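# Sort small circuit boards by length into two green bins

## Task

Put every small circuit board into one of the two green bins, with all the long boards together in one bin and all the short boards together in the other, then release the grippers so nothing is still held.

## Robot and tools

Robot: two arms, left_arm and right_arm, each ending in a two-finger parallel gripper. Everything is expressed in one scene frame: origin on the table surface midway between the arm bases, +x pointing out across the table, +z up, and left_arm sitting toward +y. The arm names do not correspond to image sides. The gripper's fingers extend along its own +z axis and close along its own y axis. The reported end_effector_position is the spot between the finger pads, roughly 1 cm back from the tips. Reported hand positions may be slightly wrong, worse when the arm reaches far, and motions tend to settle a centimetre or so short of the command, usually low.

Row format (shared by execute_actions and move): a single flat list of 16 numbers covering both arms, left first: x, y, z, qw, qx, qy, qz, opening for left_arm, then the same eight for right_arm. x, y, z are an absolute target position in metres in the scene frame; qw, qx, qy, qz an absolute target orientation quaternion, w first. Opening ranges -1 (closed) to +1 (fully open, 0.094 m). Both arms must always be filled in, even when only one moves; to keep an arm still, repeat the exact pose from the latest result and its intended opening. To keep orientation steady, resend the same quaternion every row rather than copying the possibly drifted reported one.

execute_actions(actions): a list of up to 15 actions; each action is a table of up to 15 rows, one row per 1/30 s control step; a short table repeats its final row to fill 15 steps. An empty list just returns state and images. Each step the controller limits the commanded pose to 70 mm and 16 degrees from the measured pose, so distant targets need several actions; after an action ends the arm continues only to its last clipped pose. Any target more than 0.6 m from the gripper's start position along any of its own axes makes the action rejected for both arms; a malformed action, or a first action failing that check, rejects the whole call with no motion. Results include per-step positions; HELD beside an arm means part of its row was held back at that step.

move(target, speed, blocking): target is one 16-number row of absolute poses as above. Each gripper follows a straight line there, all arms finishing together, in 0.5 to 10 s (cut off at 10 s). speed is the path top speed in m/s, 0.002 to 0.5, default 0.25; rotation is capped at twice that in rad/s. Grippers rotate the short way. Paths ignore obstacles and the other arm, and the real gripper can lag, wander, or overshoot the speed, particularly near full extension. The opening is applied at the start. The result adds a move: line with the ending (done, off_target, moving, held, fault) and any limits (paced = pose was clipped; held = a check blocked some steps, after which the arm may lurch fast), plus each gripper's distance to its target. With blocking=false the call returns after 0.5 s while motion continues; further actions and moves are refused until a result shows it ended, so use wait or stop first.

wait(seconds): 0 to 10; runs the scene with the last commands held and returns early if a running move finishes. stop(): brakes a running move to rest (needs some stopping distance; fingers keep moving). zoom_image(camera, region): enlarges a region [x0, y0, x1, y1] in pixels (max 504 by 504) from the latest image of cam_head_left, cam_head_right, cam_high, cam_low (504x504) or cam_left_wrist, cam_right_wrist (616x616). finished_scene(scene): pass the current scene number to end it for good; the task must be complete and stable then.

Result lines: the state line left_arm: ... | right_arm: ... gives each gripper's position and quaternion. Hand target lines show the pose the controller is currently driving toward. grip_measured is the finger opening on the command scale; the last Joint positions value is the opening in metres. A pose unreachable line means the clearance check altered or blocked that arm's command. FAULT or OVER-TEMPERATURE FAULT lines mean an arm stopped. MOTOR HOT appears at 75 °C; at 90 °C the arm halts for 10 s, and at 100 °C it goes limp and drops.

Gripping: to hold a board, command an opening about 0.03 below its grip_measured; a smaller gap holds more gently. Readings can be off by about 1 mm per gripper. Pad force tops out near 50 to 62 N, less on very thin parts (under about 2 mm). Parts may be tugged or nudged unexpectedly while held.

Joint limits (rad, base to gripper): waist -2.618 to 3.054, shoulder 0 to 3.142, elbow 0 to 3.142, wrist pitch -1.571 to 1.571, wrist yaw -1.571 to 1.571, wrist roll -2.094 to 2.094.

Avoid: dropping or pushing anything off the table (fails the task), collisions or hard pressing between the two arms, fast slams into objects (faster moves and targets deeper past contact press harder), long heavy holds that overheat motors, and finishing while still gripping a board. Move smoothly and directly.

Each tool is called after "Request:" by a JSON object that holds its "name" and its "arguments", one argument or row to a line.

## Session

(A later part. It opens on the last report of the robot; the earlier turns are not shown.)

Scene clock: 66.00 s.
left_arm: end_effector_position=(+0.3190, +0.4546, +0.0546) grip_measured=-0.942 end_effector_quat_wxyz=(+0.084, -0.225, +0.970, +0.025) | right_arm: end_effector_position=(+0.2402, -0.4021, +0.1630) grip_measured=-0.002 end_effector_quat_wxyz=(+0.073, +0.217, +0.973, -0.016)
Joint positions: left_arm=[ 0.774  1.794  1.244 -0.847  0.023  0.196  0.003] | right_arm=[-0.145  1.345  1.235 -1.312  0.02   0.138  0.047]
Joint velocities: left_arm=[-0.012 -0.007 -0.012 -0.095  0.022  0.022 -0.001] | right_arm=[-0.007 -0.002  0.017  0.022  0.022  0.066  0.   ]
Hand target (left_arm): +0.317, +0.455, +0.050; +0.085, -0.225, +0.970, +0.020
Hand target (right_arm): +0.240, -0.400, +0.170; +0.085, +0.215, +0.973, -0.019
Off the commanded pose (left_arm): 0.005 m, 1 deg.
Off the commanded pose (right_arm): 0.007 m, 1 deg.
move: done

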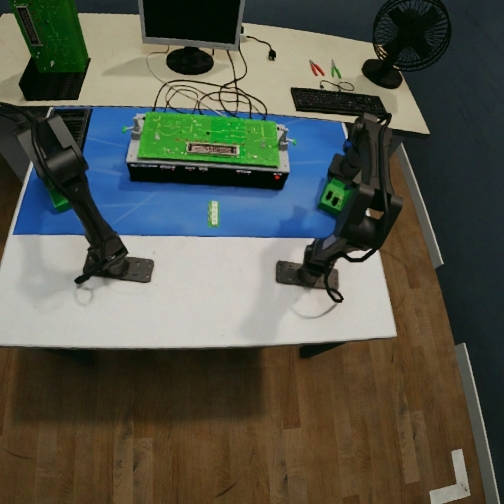

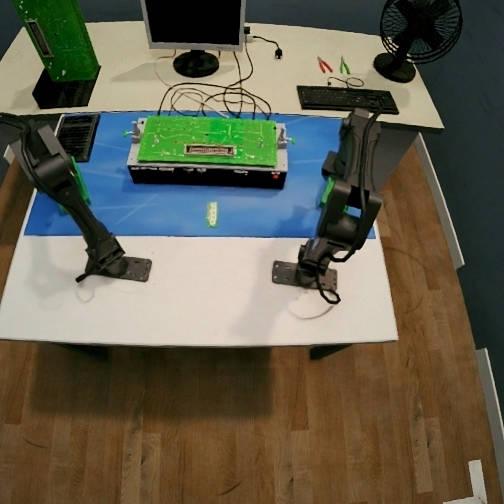

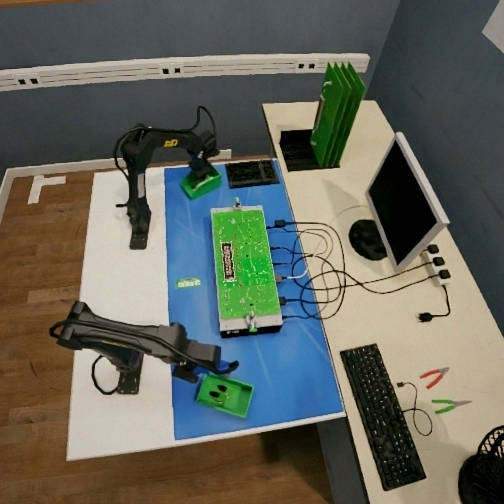

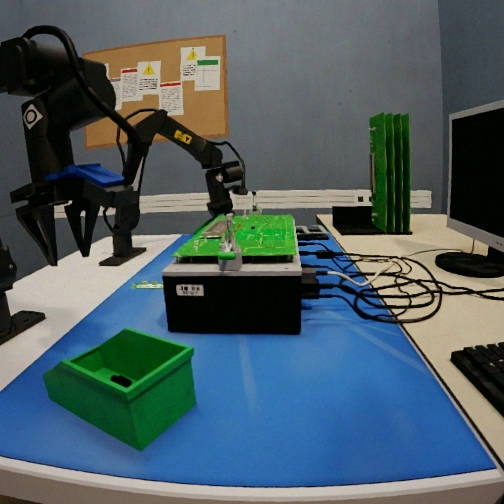

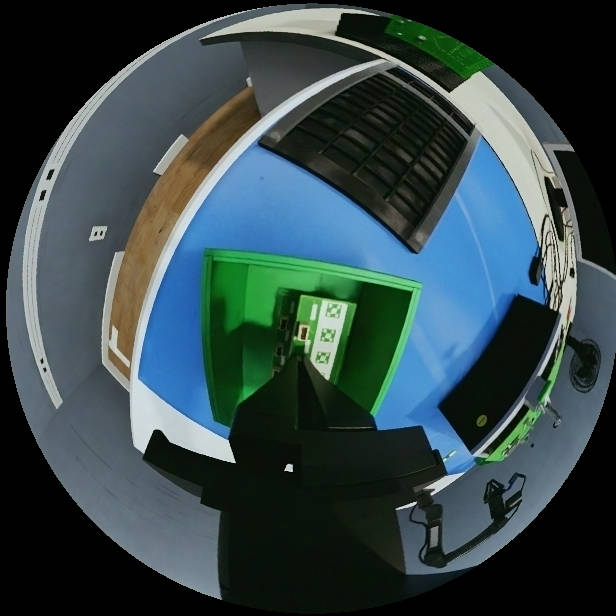

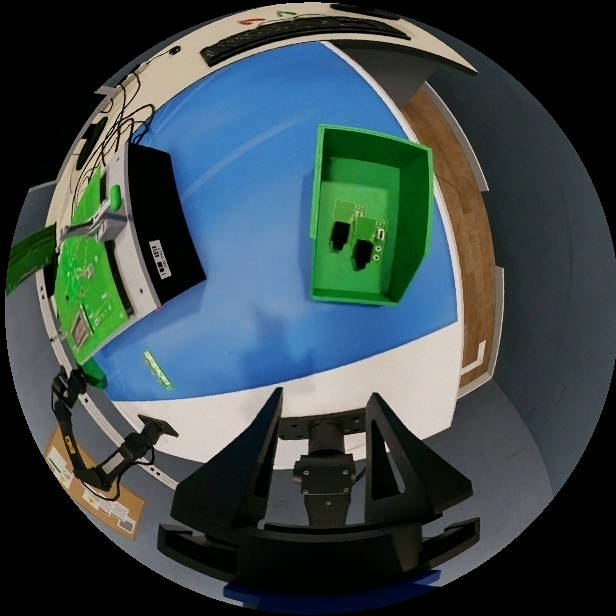

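Request:
{"name": "move", "arguments": {
  "target": [0.314,0.456,0.027,0.085,-0.225,0.970,0.02,-0.96,0.24,-0.40,0.17,0.085,0.215,0.972,-0.019,0.0],
  "speed": 0.05
}}

Request:
{"name": "zoom_image", "arguments": {
  "camera": "cam_left_wrist",
  "region": [170,230,450,440]
}}

Scene clock: 67.67 s.
left_arm: end_effector_position=(+0.3157, +0.4571, +0.0325) grip_measured=-0.942 end_effector_quat_wxyz=(+0.085, -0.226, +0.970, +0.026) | right_arm: end_effector_position=(+0.2402, -0.4021, +0.1630) grip_measured=-0.002 end_effector_quat_wxyz=(+0.073, +0.217, +0.973, -0.016)
Joint positions: left_arm=[ 0.785  1.816  1.178 -0.756  0.024  0.205  0.003] | right_arm=[-0.145  1.345  1.235 -1.312  0.02   0.138  0.047]
Joint velocities: left_arm=[-0.022 -0.007 -0.012  0.037  0.007 -0.066  0.   ] | right_arm=[-0.012  0.002  0.017 -0.11  -0.11   0.051  0.   ]
Hand target (left_arm): +0.314, +0.456, +0.027; +0.085, -0.225, +0.970, +0.020
Hand target (right_arm): +0.240, -0.400, +0.170; +0.085, +0.215, +0.973, -0.019
Off the commanded pose (left_arm): 0.006 m, 1 deg.
Off the commanded pose (right_arm): 0.007 m, 1 deg.
move: done

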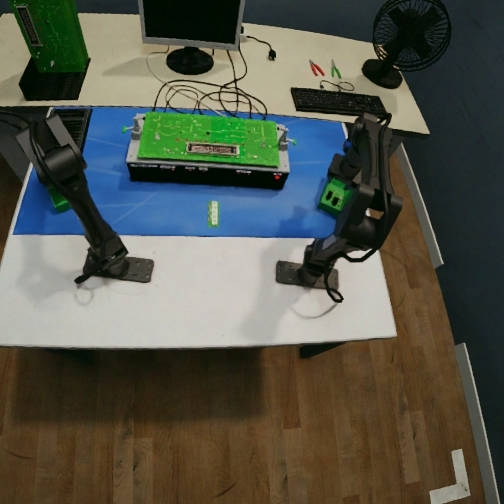

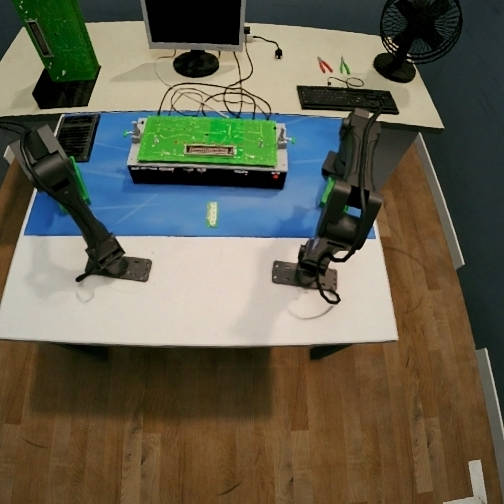

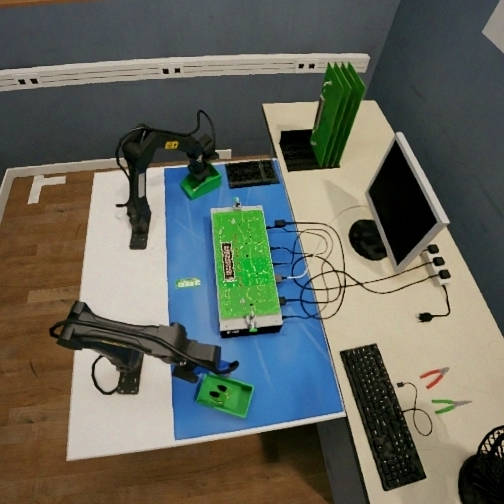

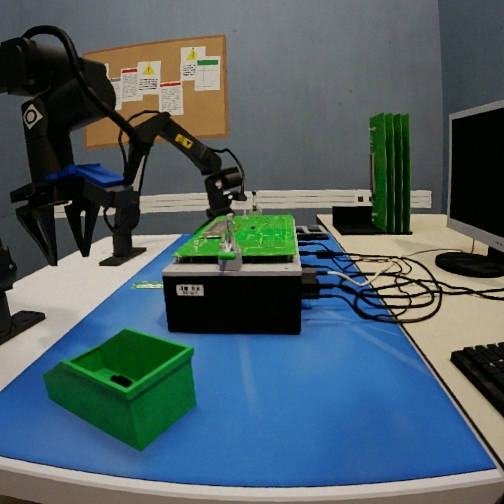

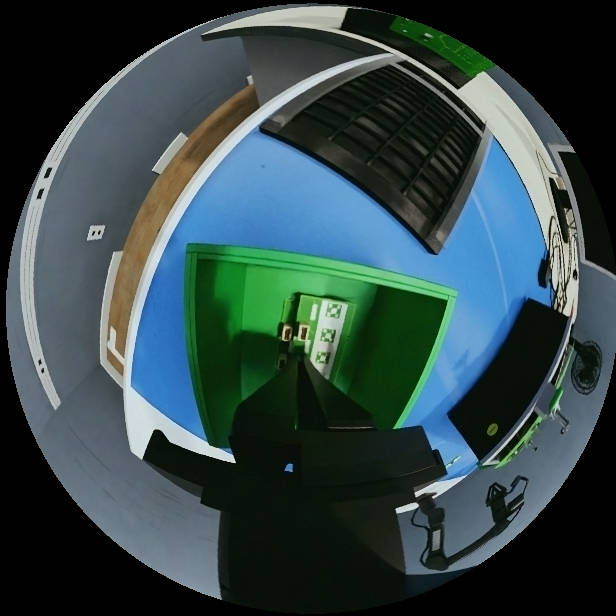

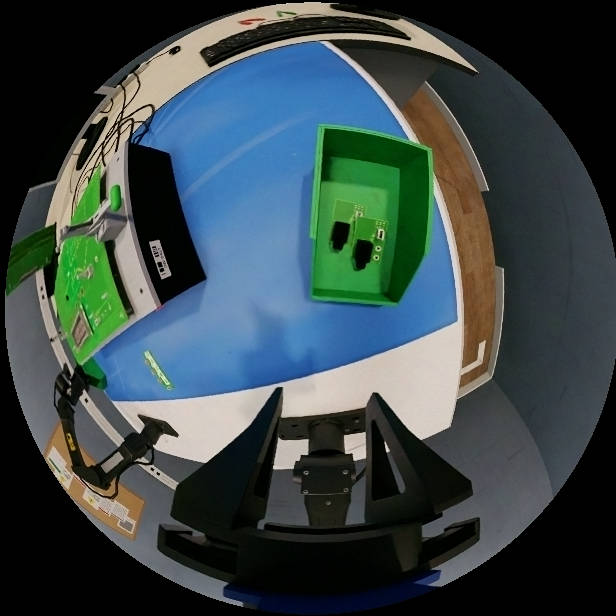

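Region (170, 230, 450, 440) of cam_left_wrist's 616x616 image, scaled by 1.800, with more detail than that image has; it fills the top 378 rows of this view, and the rest is white.

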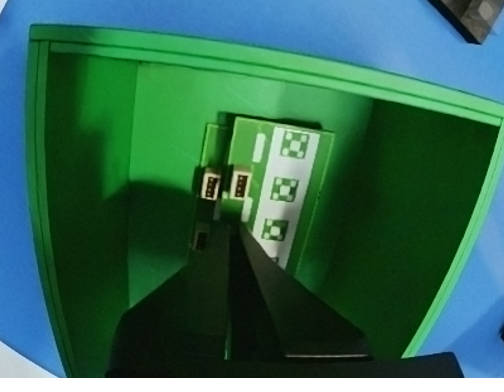

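Request:
{"name": "execute_actions", "arguments": {
  "actions": [
    [[0.3145,0.455,0.027,0.085,-0.225,0.970,0.02,-0.96,0.24,-0.40,0.17,0.085,0.215,0.972,-0.019,0.0],[0.315,0.454,0.027,0.085,-0.225,0.970,0.02,-0.96,0.24,-0.40,0.17,0.085,0.215,0.972,-0.019,0.0],[0.3155,0.453,0.027,0.085,-0.225,0.970,0.02,-0.96,0.24,-0.40,0.17,0.085,0.215,0.972,-0.019,0.0],[0.316,0.452,0.027,0.085,-0.225,0.970,0.02,-0.96,0.24,-0.40,0.17,0.085,0.215,0.972,-0.019,0.0],[0.3165,0.451,0.027,0.085,-0.225,0.970,0.02,-0.96,0.24,-0.40,0.17,0.085,0.215,0.972,-0.019,0.0],[0.317,0.450,0.027,0.085,-0.225,0.970,0.02,-0.96,0.24,-0.40,0.17,0.085,0.215,0.972,-0.019,0.0],[0.317,0.449,0.0265,0.085,-0.225,0.970,0.02,-0.96,0.24,-0.40,0.17,0.085,0.215,0.972,-0.019,0.0],[0.317,0.449,0.026,0.085,-0.225,0.970,0.02,-0.96,0.24,-0.40,0.17,0.085,0.215,0.972,-0.019,0.0],[0.317,0.449,0.025,0.085,-0.225,0.970,0.02,-0.96,0.24,-0.40,0.17,0.085,0.215,0.972,-0.019,0.0],[0.317,0.449,0.024,0.085,-0.225,0.970,0.02,-0.96,0.24,-0.40,0.17,0.085,0.215,0.972,-0.019,0.0],[0.317,0.449,0.023,0.085,-0.225,0.970,0.02,-0.96,0.24,-0.40,0.17,0.085,0.215,0.972,-0.019,0.0],[0.317,0.449,0.022,0.085,-0.225,0.970,0.02,-0.96,0.24,-0.40,0.17,0.085,0.215,0.972,-0.019,0.0]]
  ]
}}

Request:
{"name": "zoom_image", "arguments": {
  "camera": "cam_left_wrist",
  "region": [170,230,450,440]
}}

Scene clock: 69.07 s.
left_arm: end_effector_position=(+0.3159, +0.4531, +0.0282) grip_measured=-0.942 end_effector_quat_wxyz=(+0.085, -0.224, +0.971, +0.025) | right_arm: end_effector_position=(+0.2402, -0.4021, +0.1630) grip_measured=-0.002 end_effector_quat_wxyz=(+0.073, +0.217, +0.973, -0.016)
Joint positions: left_arm=[ 0.777  1.816  1.16  -0.739  0.024  0.2    0.003] | right_arm=[-0.145  1.345  1.235 -1.312  0.02   0.138  0.047]
Joint velocities: left_arm=[-0.032 -0.007 -0.012  0.007 -0.022 -0.066  0.   ] | right_arm=[-0.002 -0.002 -0.007 -0.007 -0.007 -0.007 -0.   ]
Hand target (left_arm): +0.317, +0.449, +0.022; +0.085, -0.225, +0.970, +0.020
Hand target (right_arm): +0.240, -0.400, +0.170; +0.085, +0.215, +0.973, -0.019
Off the commanded pose (left_arm): 0.008 m, 1 deg.
Off the commanded pose (right_arm): 0.007 m, 1 deg.
Step readings (end_effector_position):
0: left_arm (+0.3160, +0.4572, +0.0325) | right_arm (+0.2402, -0.4021, +0.1630)
1: left_arm (+0.3160, +0.4572, +0.0325) | right_arm (+0.2402, -0.4021, +0.1630)
2: left_arm (+0.3160, +0.4572, +0.0325) | right_arm (+0.2402, -0.4021, +0.1630)
4: left_arm (+0.3161, +0.4573, +0.0326) | right_arm (+0.2402, -0.4021, +0.1630)
8: left_arm (+0.3171, +0.4566, +0.0326) | right_arm (+0.2402, -0.4021, +0.1630)
15: end_effector_position above

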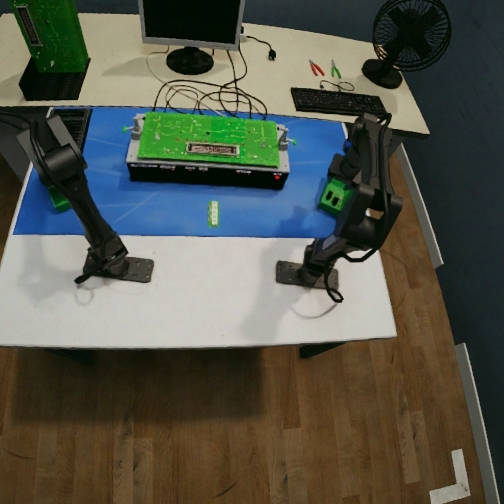

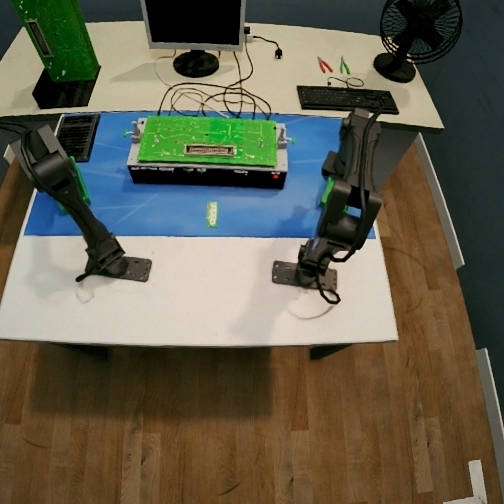

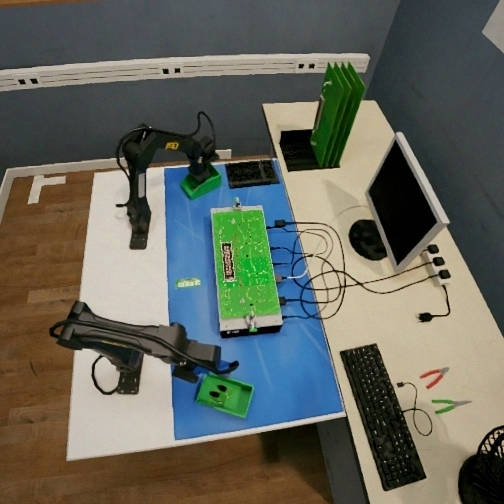

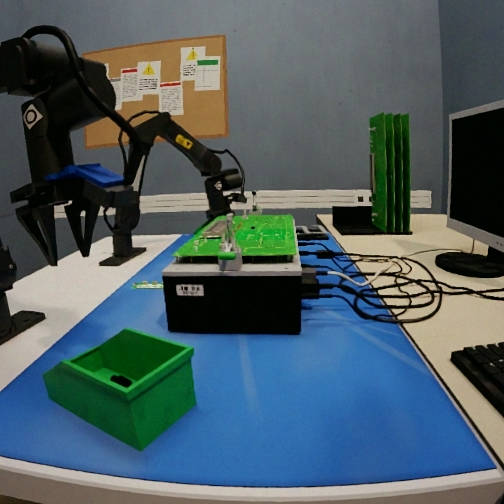

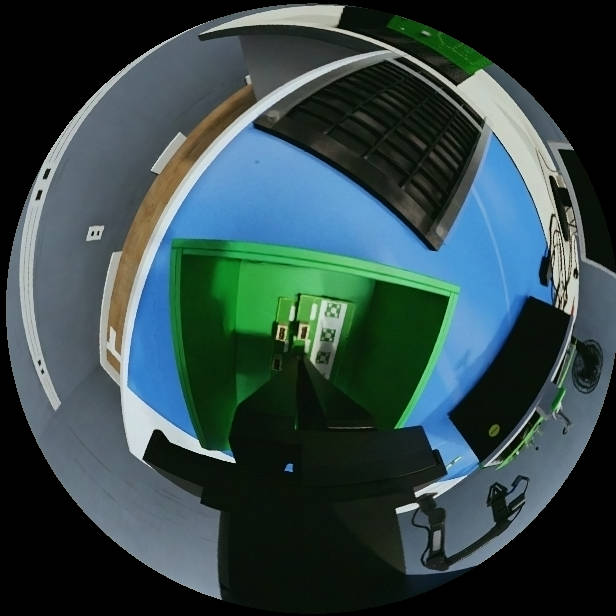

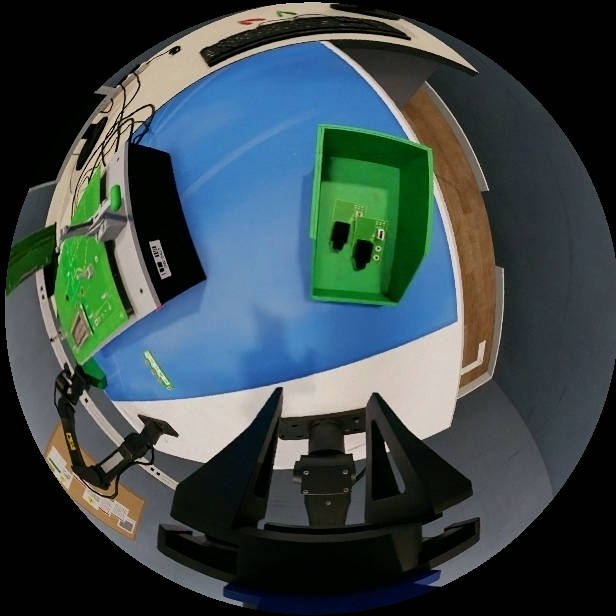

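Region (170, 230, 450, 440) of cam_left_wrist's 616x616 image, scaled by 1.800, with more detail than that image has; it fills the top 378 rows of this view, and the rest is white.

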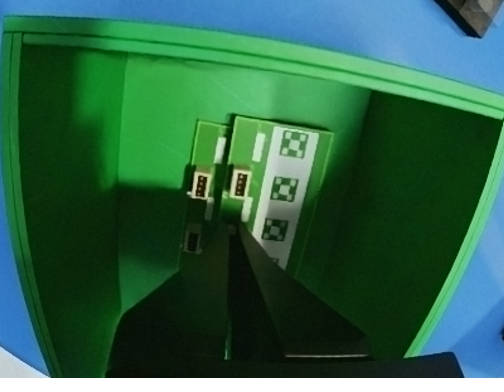

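Good; open and lift.

Request:
{"name": "execute_actions", "arguments": {
  "actions": [
    [[0.317,0.449,0.0215,0.085,-0.225,0.970,0.02,-0.95,0.24,-0.40,0.17,0.085,0.215,0.972,-0.019,0.0],[0.317,0.449,0.021,0.085,-0.225,0.970,0.02,-0.95,0.24,-0.40,0.17,0.085,0.215,0.972,-0.019,0.0],[0.317,0.449,0.021,0.085,-0.225,0.970,0.02,-0.94,0.24,-0.40,0.17,0.085,0.215,0.972,-0.019,0.0],[0.317,0.449,0.021,0.085,-0.225,0.970,0.02,-0.92,0.24,-0.40,0.17,0.085,0.215,0.972,-0.019,0.0],[0.317,0.449,0.021,0.085,-0.225,0.970,0.02,-0.90,0.24,-0.40,0.17,0.085,0.215,0.972,-0.019,0.0],[0.317,0.449,0.021,0.085,-0.225,0.970,0.02,-0.88,0.24,-0.40,0.17,0.085,0.215,0.972,-0.019,0.0],[0.317,0.449,0.021,0.085,-0.225,0.970,0.02,-0.86,0.24,-0.40,0.17,0.085,0.215,0.972,-0.019,0.0],[0.317,0.449,0.021,0.085,-0.225,0.970,0.02,-0.84,0.24,-0.40,0.17,0.085,0.215,0.972,-0.019,0.0],[0.317,0.449,0.021,0.085,-0.225,0.970,0.02,-0.82,0.24,-0.40,0.17,0.085,0.215,0.972,-0.019,0.0],[0.317,0.449,0.021,0.085,-0.225,0.970,0.02,-0.80,0.24,-0.40,0.17,0.085,0.215,0.972,-0.019,0.0],[0.317,0.449,0.021,0.085,-0.225,0.970,0.02,-0.78,0.24,-0.40,0.17,0.085,0.215,0.972,-0.019,0.0]]
  ]
}}

Request:
{"name": "move", "arguments": {
  "target": [0.317,0.451,0.13,0.085,-0.225,0.970,0.02,-0.78,0.24,-0.40,0.17,0.085,0.215,0.972,-0.019,0.0],
  "speed": 0.15
}}

Scene clock: 70.40 s.
left_arm: end_effector_position=(+0.3179, +0.4547, +0.0286) grip_measured=-0.782 end_effector_quat_wxyz=(+0.089, -0.224, +0.970, +0.027) | right_arm: end_effector_position=(+0.2402, -0.4021, +0.1630) grip_measured=-0.002 end_effector_quat_wxyz=(+0.073, +0.217, +0.973, -0.016)
Joint positions: left_arm=[ 0.777  1.816  1.16  -0.729  0.024  0.199  0.01 ] | right_arm=[-0.145  1.345  1.235 -1.312  0.02   0.138  0.047]
Joint velocities: left_arm=[ 0.002 -0.002  0.002  0.066 -0.022 -0.022 -0.001] | right_arm=[ 0.002 -0.022 -0.002  0.022  0.007 -0.007 -0.   ]
Hand target (left_arm): +0.317, +0.449, +0.021; +0.085, -0.225, +0.970, +0.020
Hand target (right_arm): +0.240, -0.400, +0.170; +0.085, +0.215, +0.973, -0.019
Off the commanded pose (left_arm): 0.010 m, 1 deg.
Off the commanded pose (right_arm): 0.007 m, 1 deg.
Step readings (end_effector_position):
0: left_arm (+0.3164, +0.4535, +0.0283) | right_arm (+0.2402, -0.4021, +0.1630)
1: left_arm (+0.3165, +0.4536, +0.0283) | right_arm (+0.2402, -0.4021, +0.1630)
2: left_arm (+0.3166, +0.4537, +0.0283) | right_arm (+0.2402, -0.4021, +0.1630)
4: left_arm (+0.3168, +0.4538, +0.0284) | right_arm (+0.2402, -0.4021, +0.1630)
8: left_arm (+0.3173, +0.4542, +0.0285) | right_arm (+0.2402, -0.4021, +0.1630)
15: end_effector_position above

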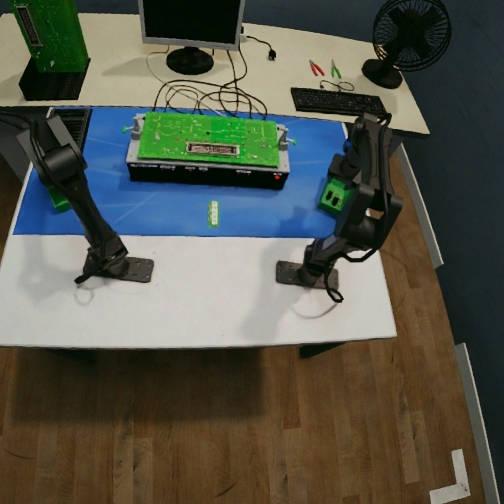

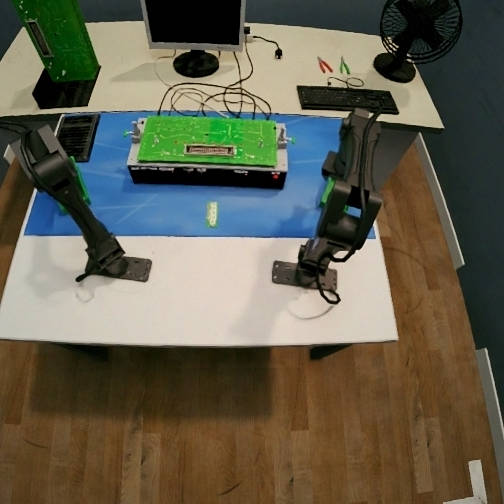

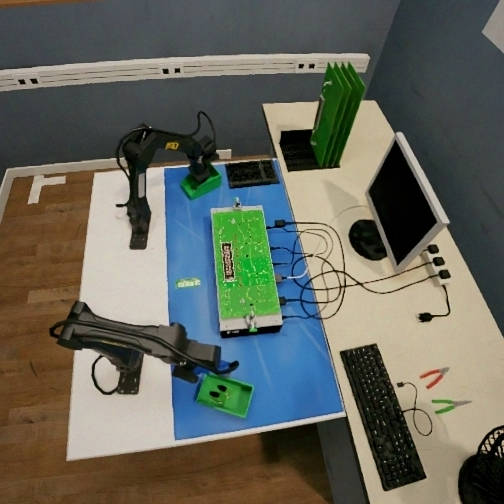

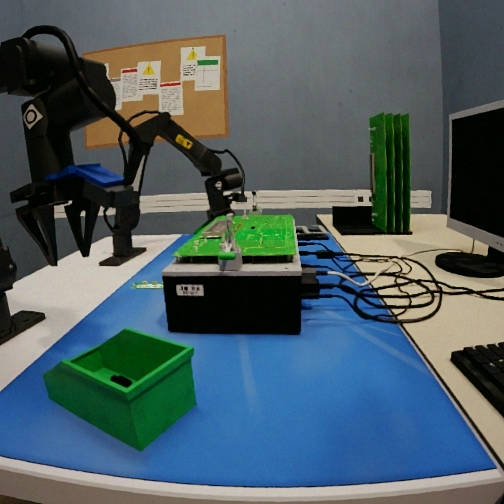

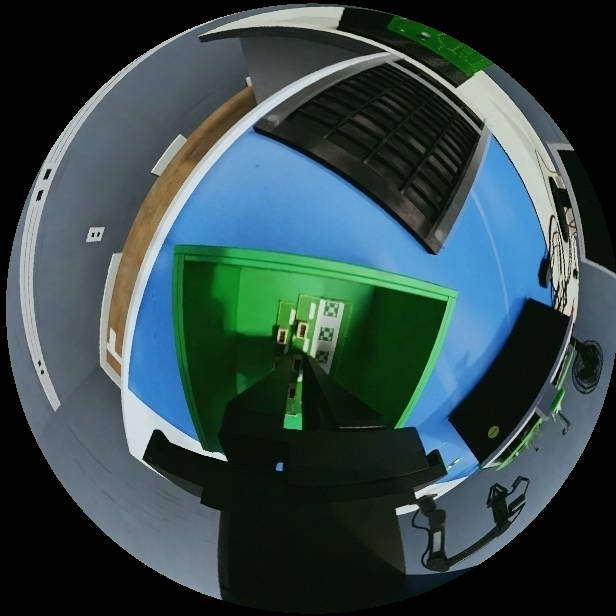

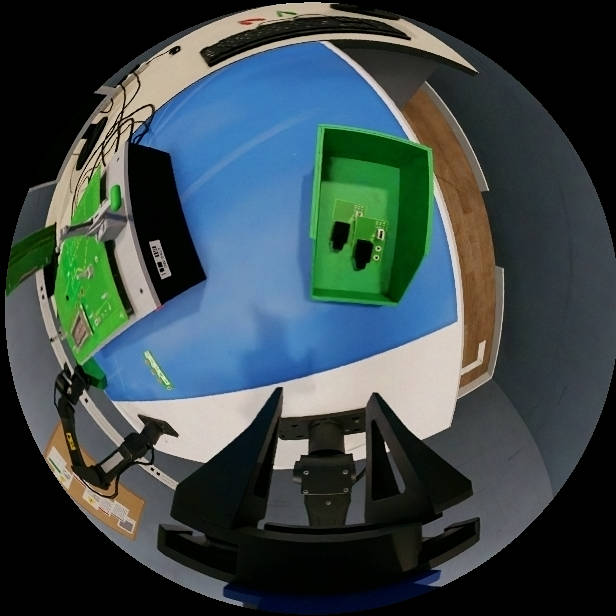

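Scene clock: 71.77 s.
left_arm: end_effector_position=(+0.3136, +0.4514, +0.1200) grip_measured=-0.782 end_effector_quat_wxyz=(+0.076, -0.225, +0.971, +0.021) | right_arm: end_effector_position=(+0.2402, -0.4021, +0.1630) grip_measured=-0.002 end_effector_quat_wxyz=(+0.073, +0.217, +0.973, -0.016)
Joint positions: left_arm=[ 0.777  1.741  1.448 -1.122  0.024  0.199  0.01 ] | right_arm=[-0.145  1.345  1.235 -1.312  0.02   0.138  0.047]
Joint velocities: left_arm=[-0.017 -0.017 -0.022  0.051 -0.007 -0.022 -0.   ] | right_arm=[ 0.007 -0.007 -0.012  0.095  0.022  0.051 -0.001]
Hand target (left_arm): +0.316, +0.450, +0.130; +0.085, -0.225, +0.970, +0.020
Hand target (right_arm): +0.240, -0.400, +0.170; +0.085, +0.215, +0.973, -0.019
Off the commanded pose (left_arm): 0.011 m, 1 deg.
Off the commanded pose (right_arm): 0.007 m, 1 deg.
move: off_target (left_arm)

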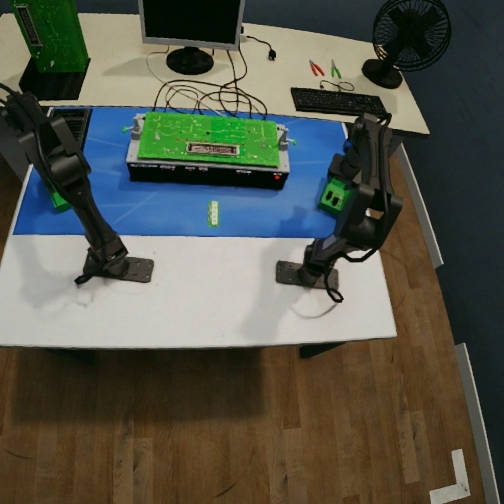

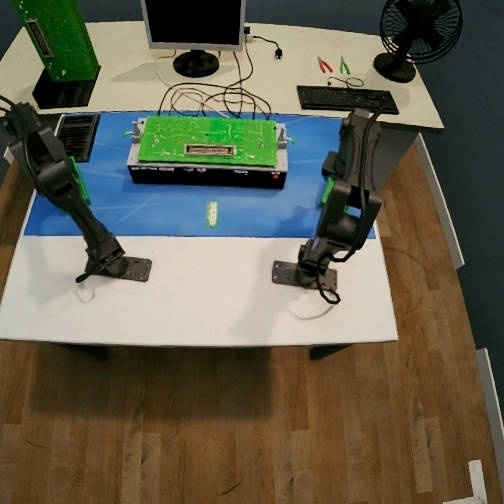

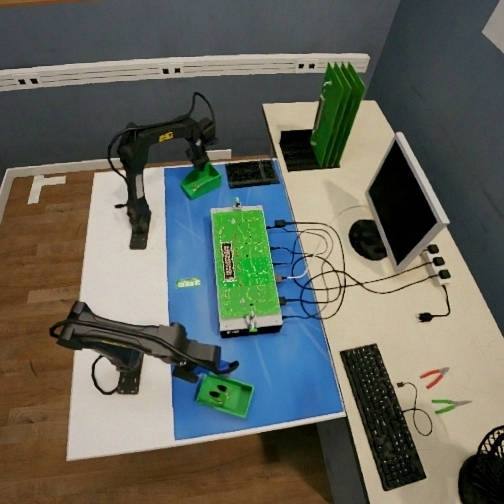

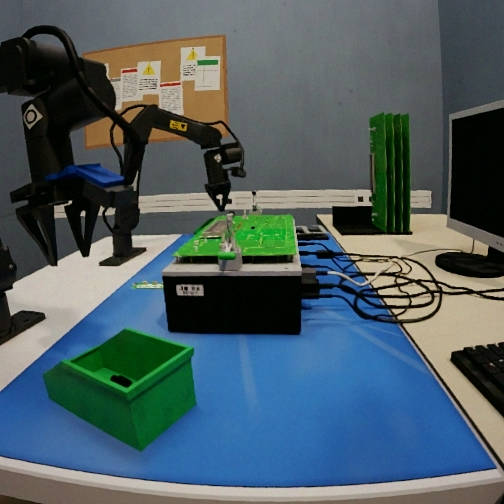

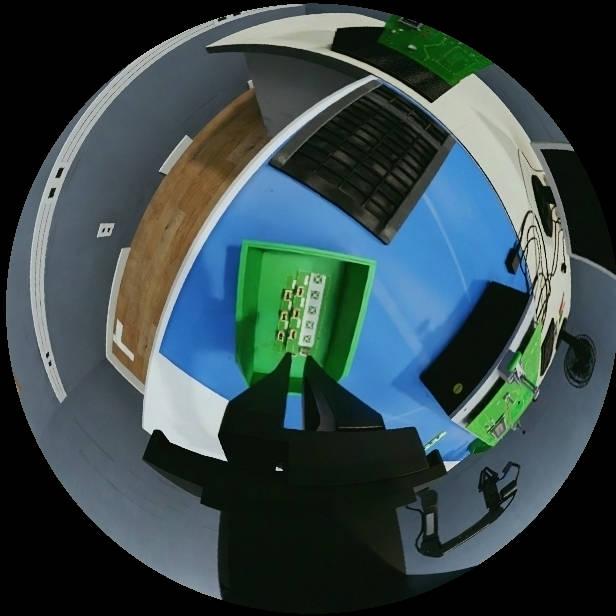

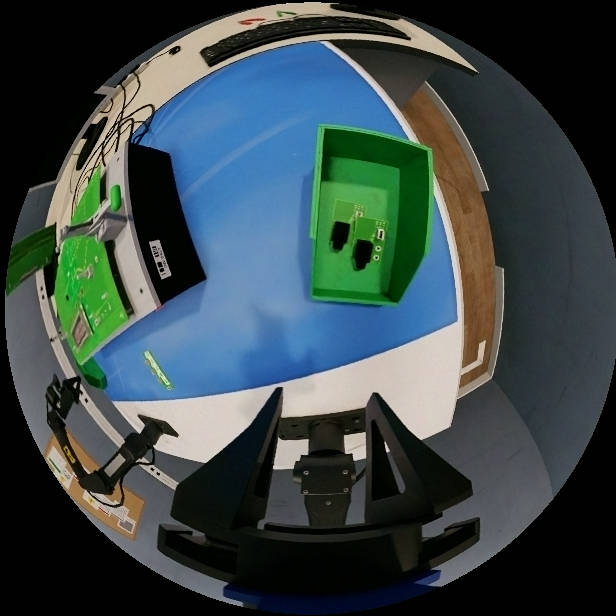

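Request:
{"name": "move", "arguments": {
  "target": [0.225,0.27,0.115,0.087,-0.06,0.994,0.005,-0.6,0.24,-0.40,0.17,0.085,0.215,0.972,-0.019,0.0],
  "speed": 0.35
}}

Request:
{"name": "move", "arguments": {
  "target": [0.218,-0.020,0.038,0.087,0,0.996,0,-0.6,0.24,-0.40,0.17,0.085,0.215,0.972,-0.019,0.0],
  "speed": 0.3
}}

Request:
{"name": "zoom_image", "arguments": {
  "camera": "cam_left_wrist",
  "region": [220,230,400,420]
}}

Scene clock: 73.43 s.
left_arm: end_effector_position=(+0.2336, +0.2713, +0.1159) grip_measured=-0.602 end_effector_quat_wxyz=(+0.098, -0.058, +0.993, -0.000) | right_arm: end_effector_position=(+0.2402, -0.4021, +0.1630) grip_measured=-0.002 end_effector_quat_wxyz=(+0.073, +0.217, +0.973, -0.016)
Joint positions: left_arm=[ 0.303  1.124  0.896 -1.147  0.025  0.062  0.019] | right_arm=[-0.145  1.345  1.235 -1.312  0.02   0.138  0.047]
Joint velocities: left_arm=[-0.007 -0.002  0.012 -0.066  0.007 -0.095  0.001] | right_arm=[ 0.007 -0.012 -0.002  0.051 -0.037 -0.007 -0.   ]
Hand target (left_arm): +0.226, +0.270, +0.113; +0.089, -0.060, +0.994, +0.003
Hand target (right_arm): +0.240, -0.400, +0.170; +0.085, +0.215, +0.973, -0.019
Off the commanded pose (left_arm): 0.009 m, 1 deg.
Off the commanded pose (right_arm): 0.007 m, 1 deg.
move: done

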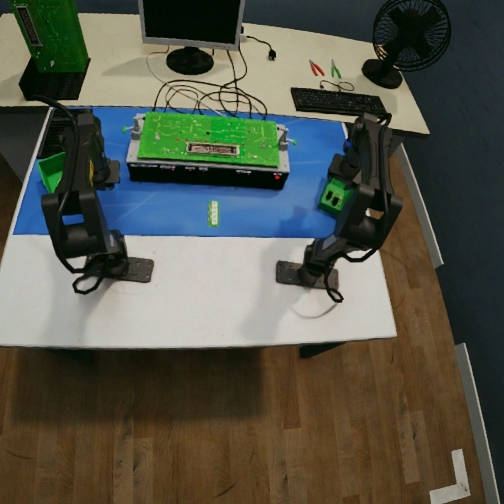

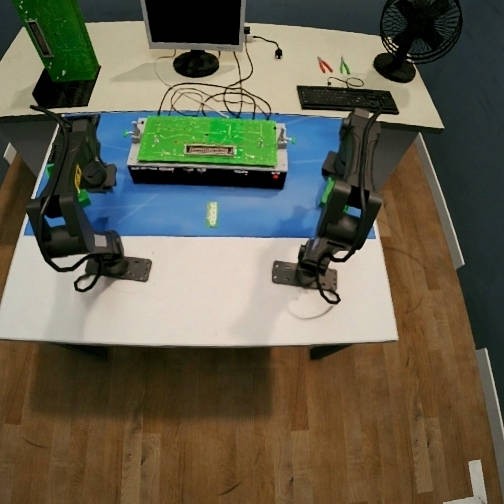

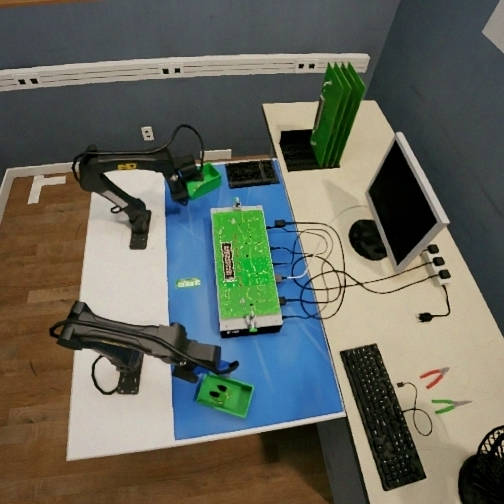

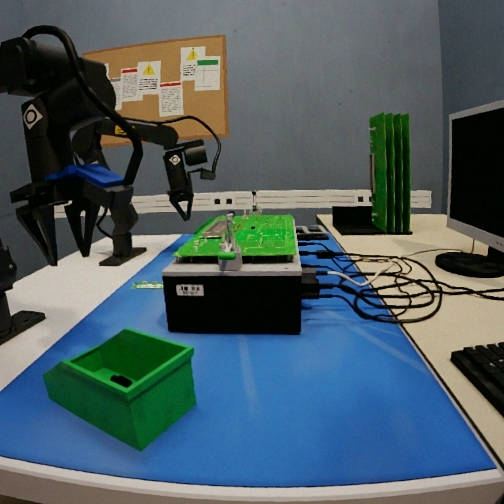

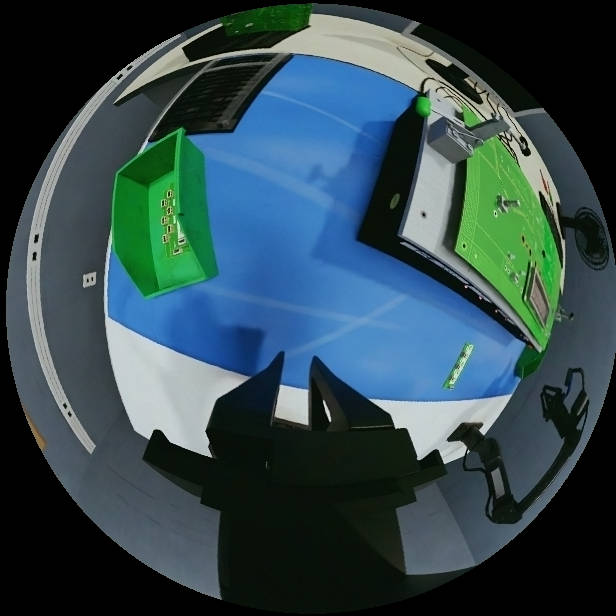

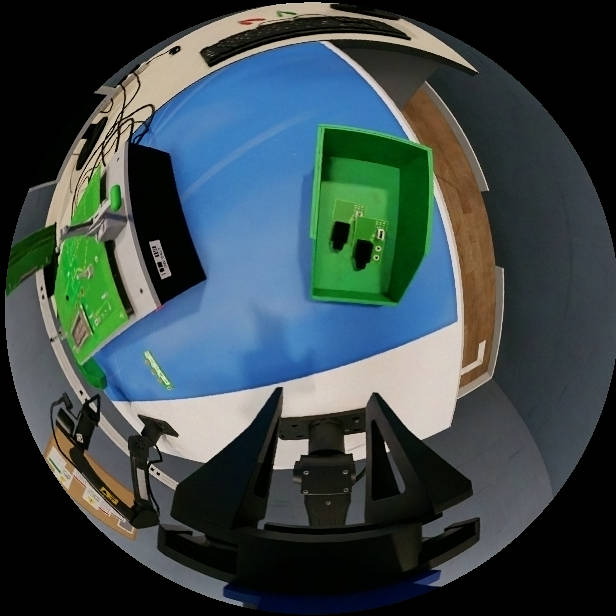

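Scene clock: 75.07 s.
left_arm: end_effector_position=(+0.2131, -0.0158, +0.0340) grip_measured=-0.602 end_effector_quat_wxyz=(+0.075, +0.006, +0.997, -0.003) | right_arm: end_effector_position=(+0.2402, -0.4021, +0.1630) grip_measured=-0.002 end_effector_quat_wxyz=(+0.073, +0.217, +0.973, -0.016)
Joint positions: left_arm=[-0.899  1.718  1.072 -0.839 -0.124 -1.002  0.019] | right_arm=[-0.145  1.345  1.235 -1.312  0.02   0.138  0.047]
Joint velocities: left_arm=[ 0.002 -0.007 -0.017  0.022  0.007 -0.007 -0.   ] | right_arm=[-0.007  0.002 -0.012  0.037  0.081  0.022  0.   ]
Hand target (left_arm): +0.220, -0.021, +0.039; +0.088, -0.000, +0.996, -0.007
Hand target (right_arm): +0.240, -0.400, +0.170; +0.085, +0.215, +0.973, -0.019
Off the commanded pose (left_arm): 0.008 m, 2 deg.
Off the commanded pose (right_arm): 0.007 m, 1 deg.
move: done

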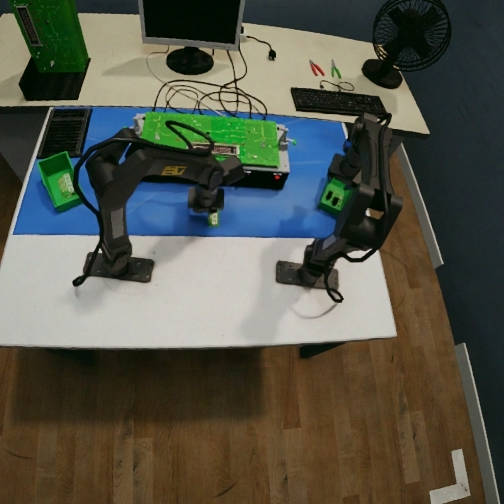

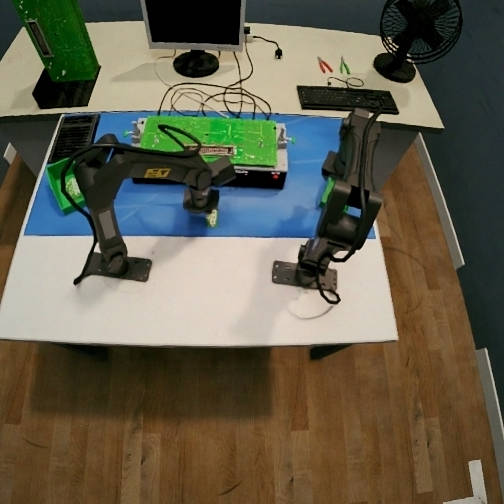

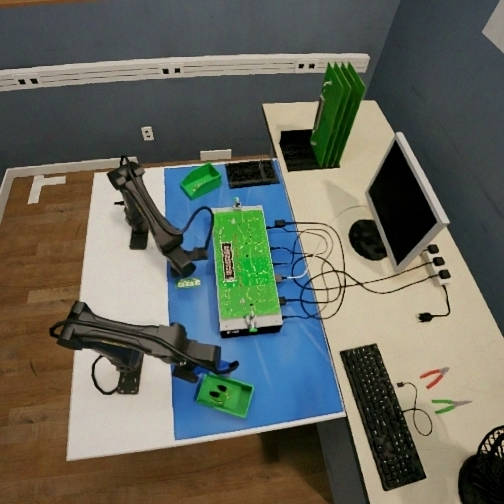

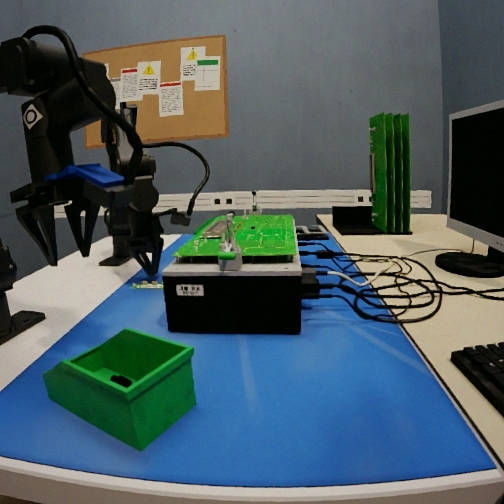

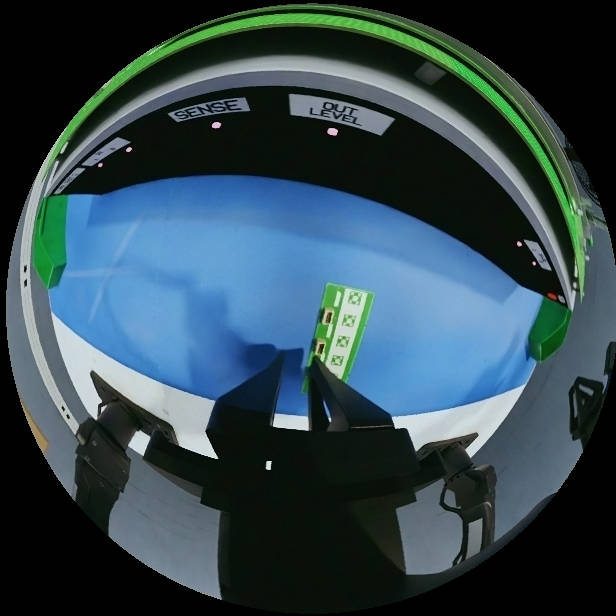

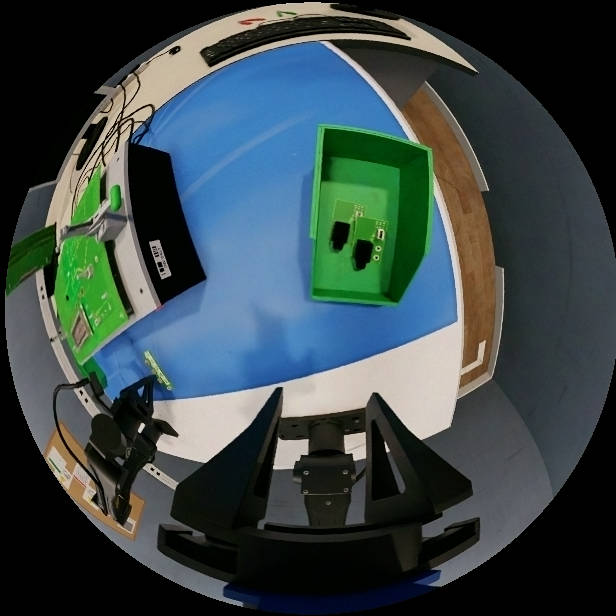

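Region (220, 230, 400, 420) of cam_left_wrist's 616x616 image, scaled by 2.653, with more detail than that image has; it fills the left 477 columns of this view, and the rest is white.

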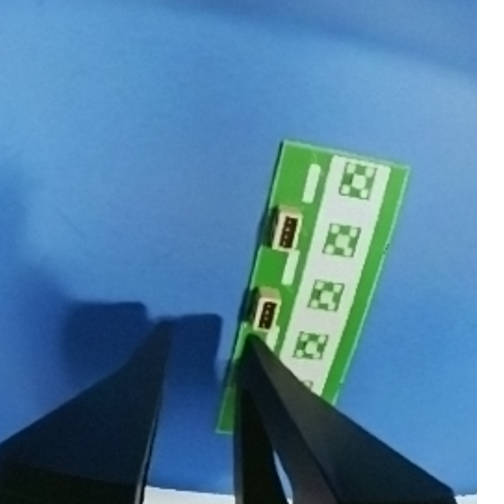

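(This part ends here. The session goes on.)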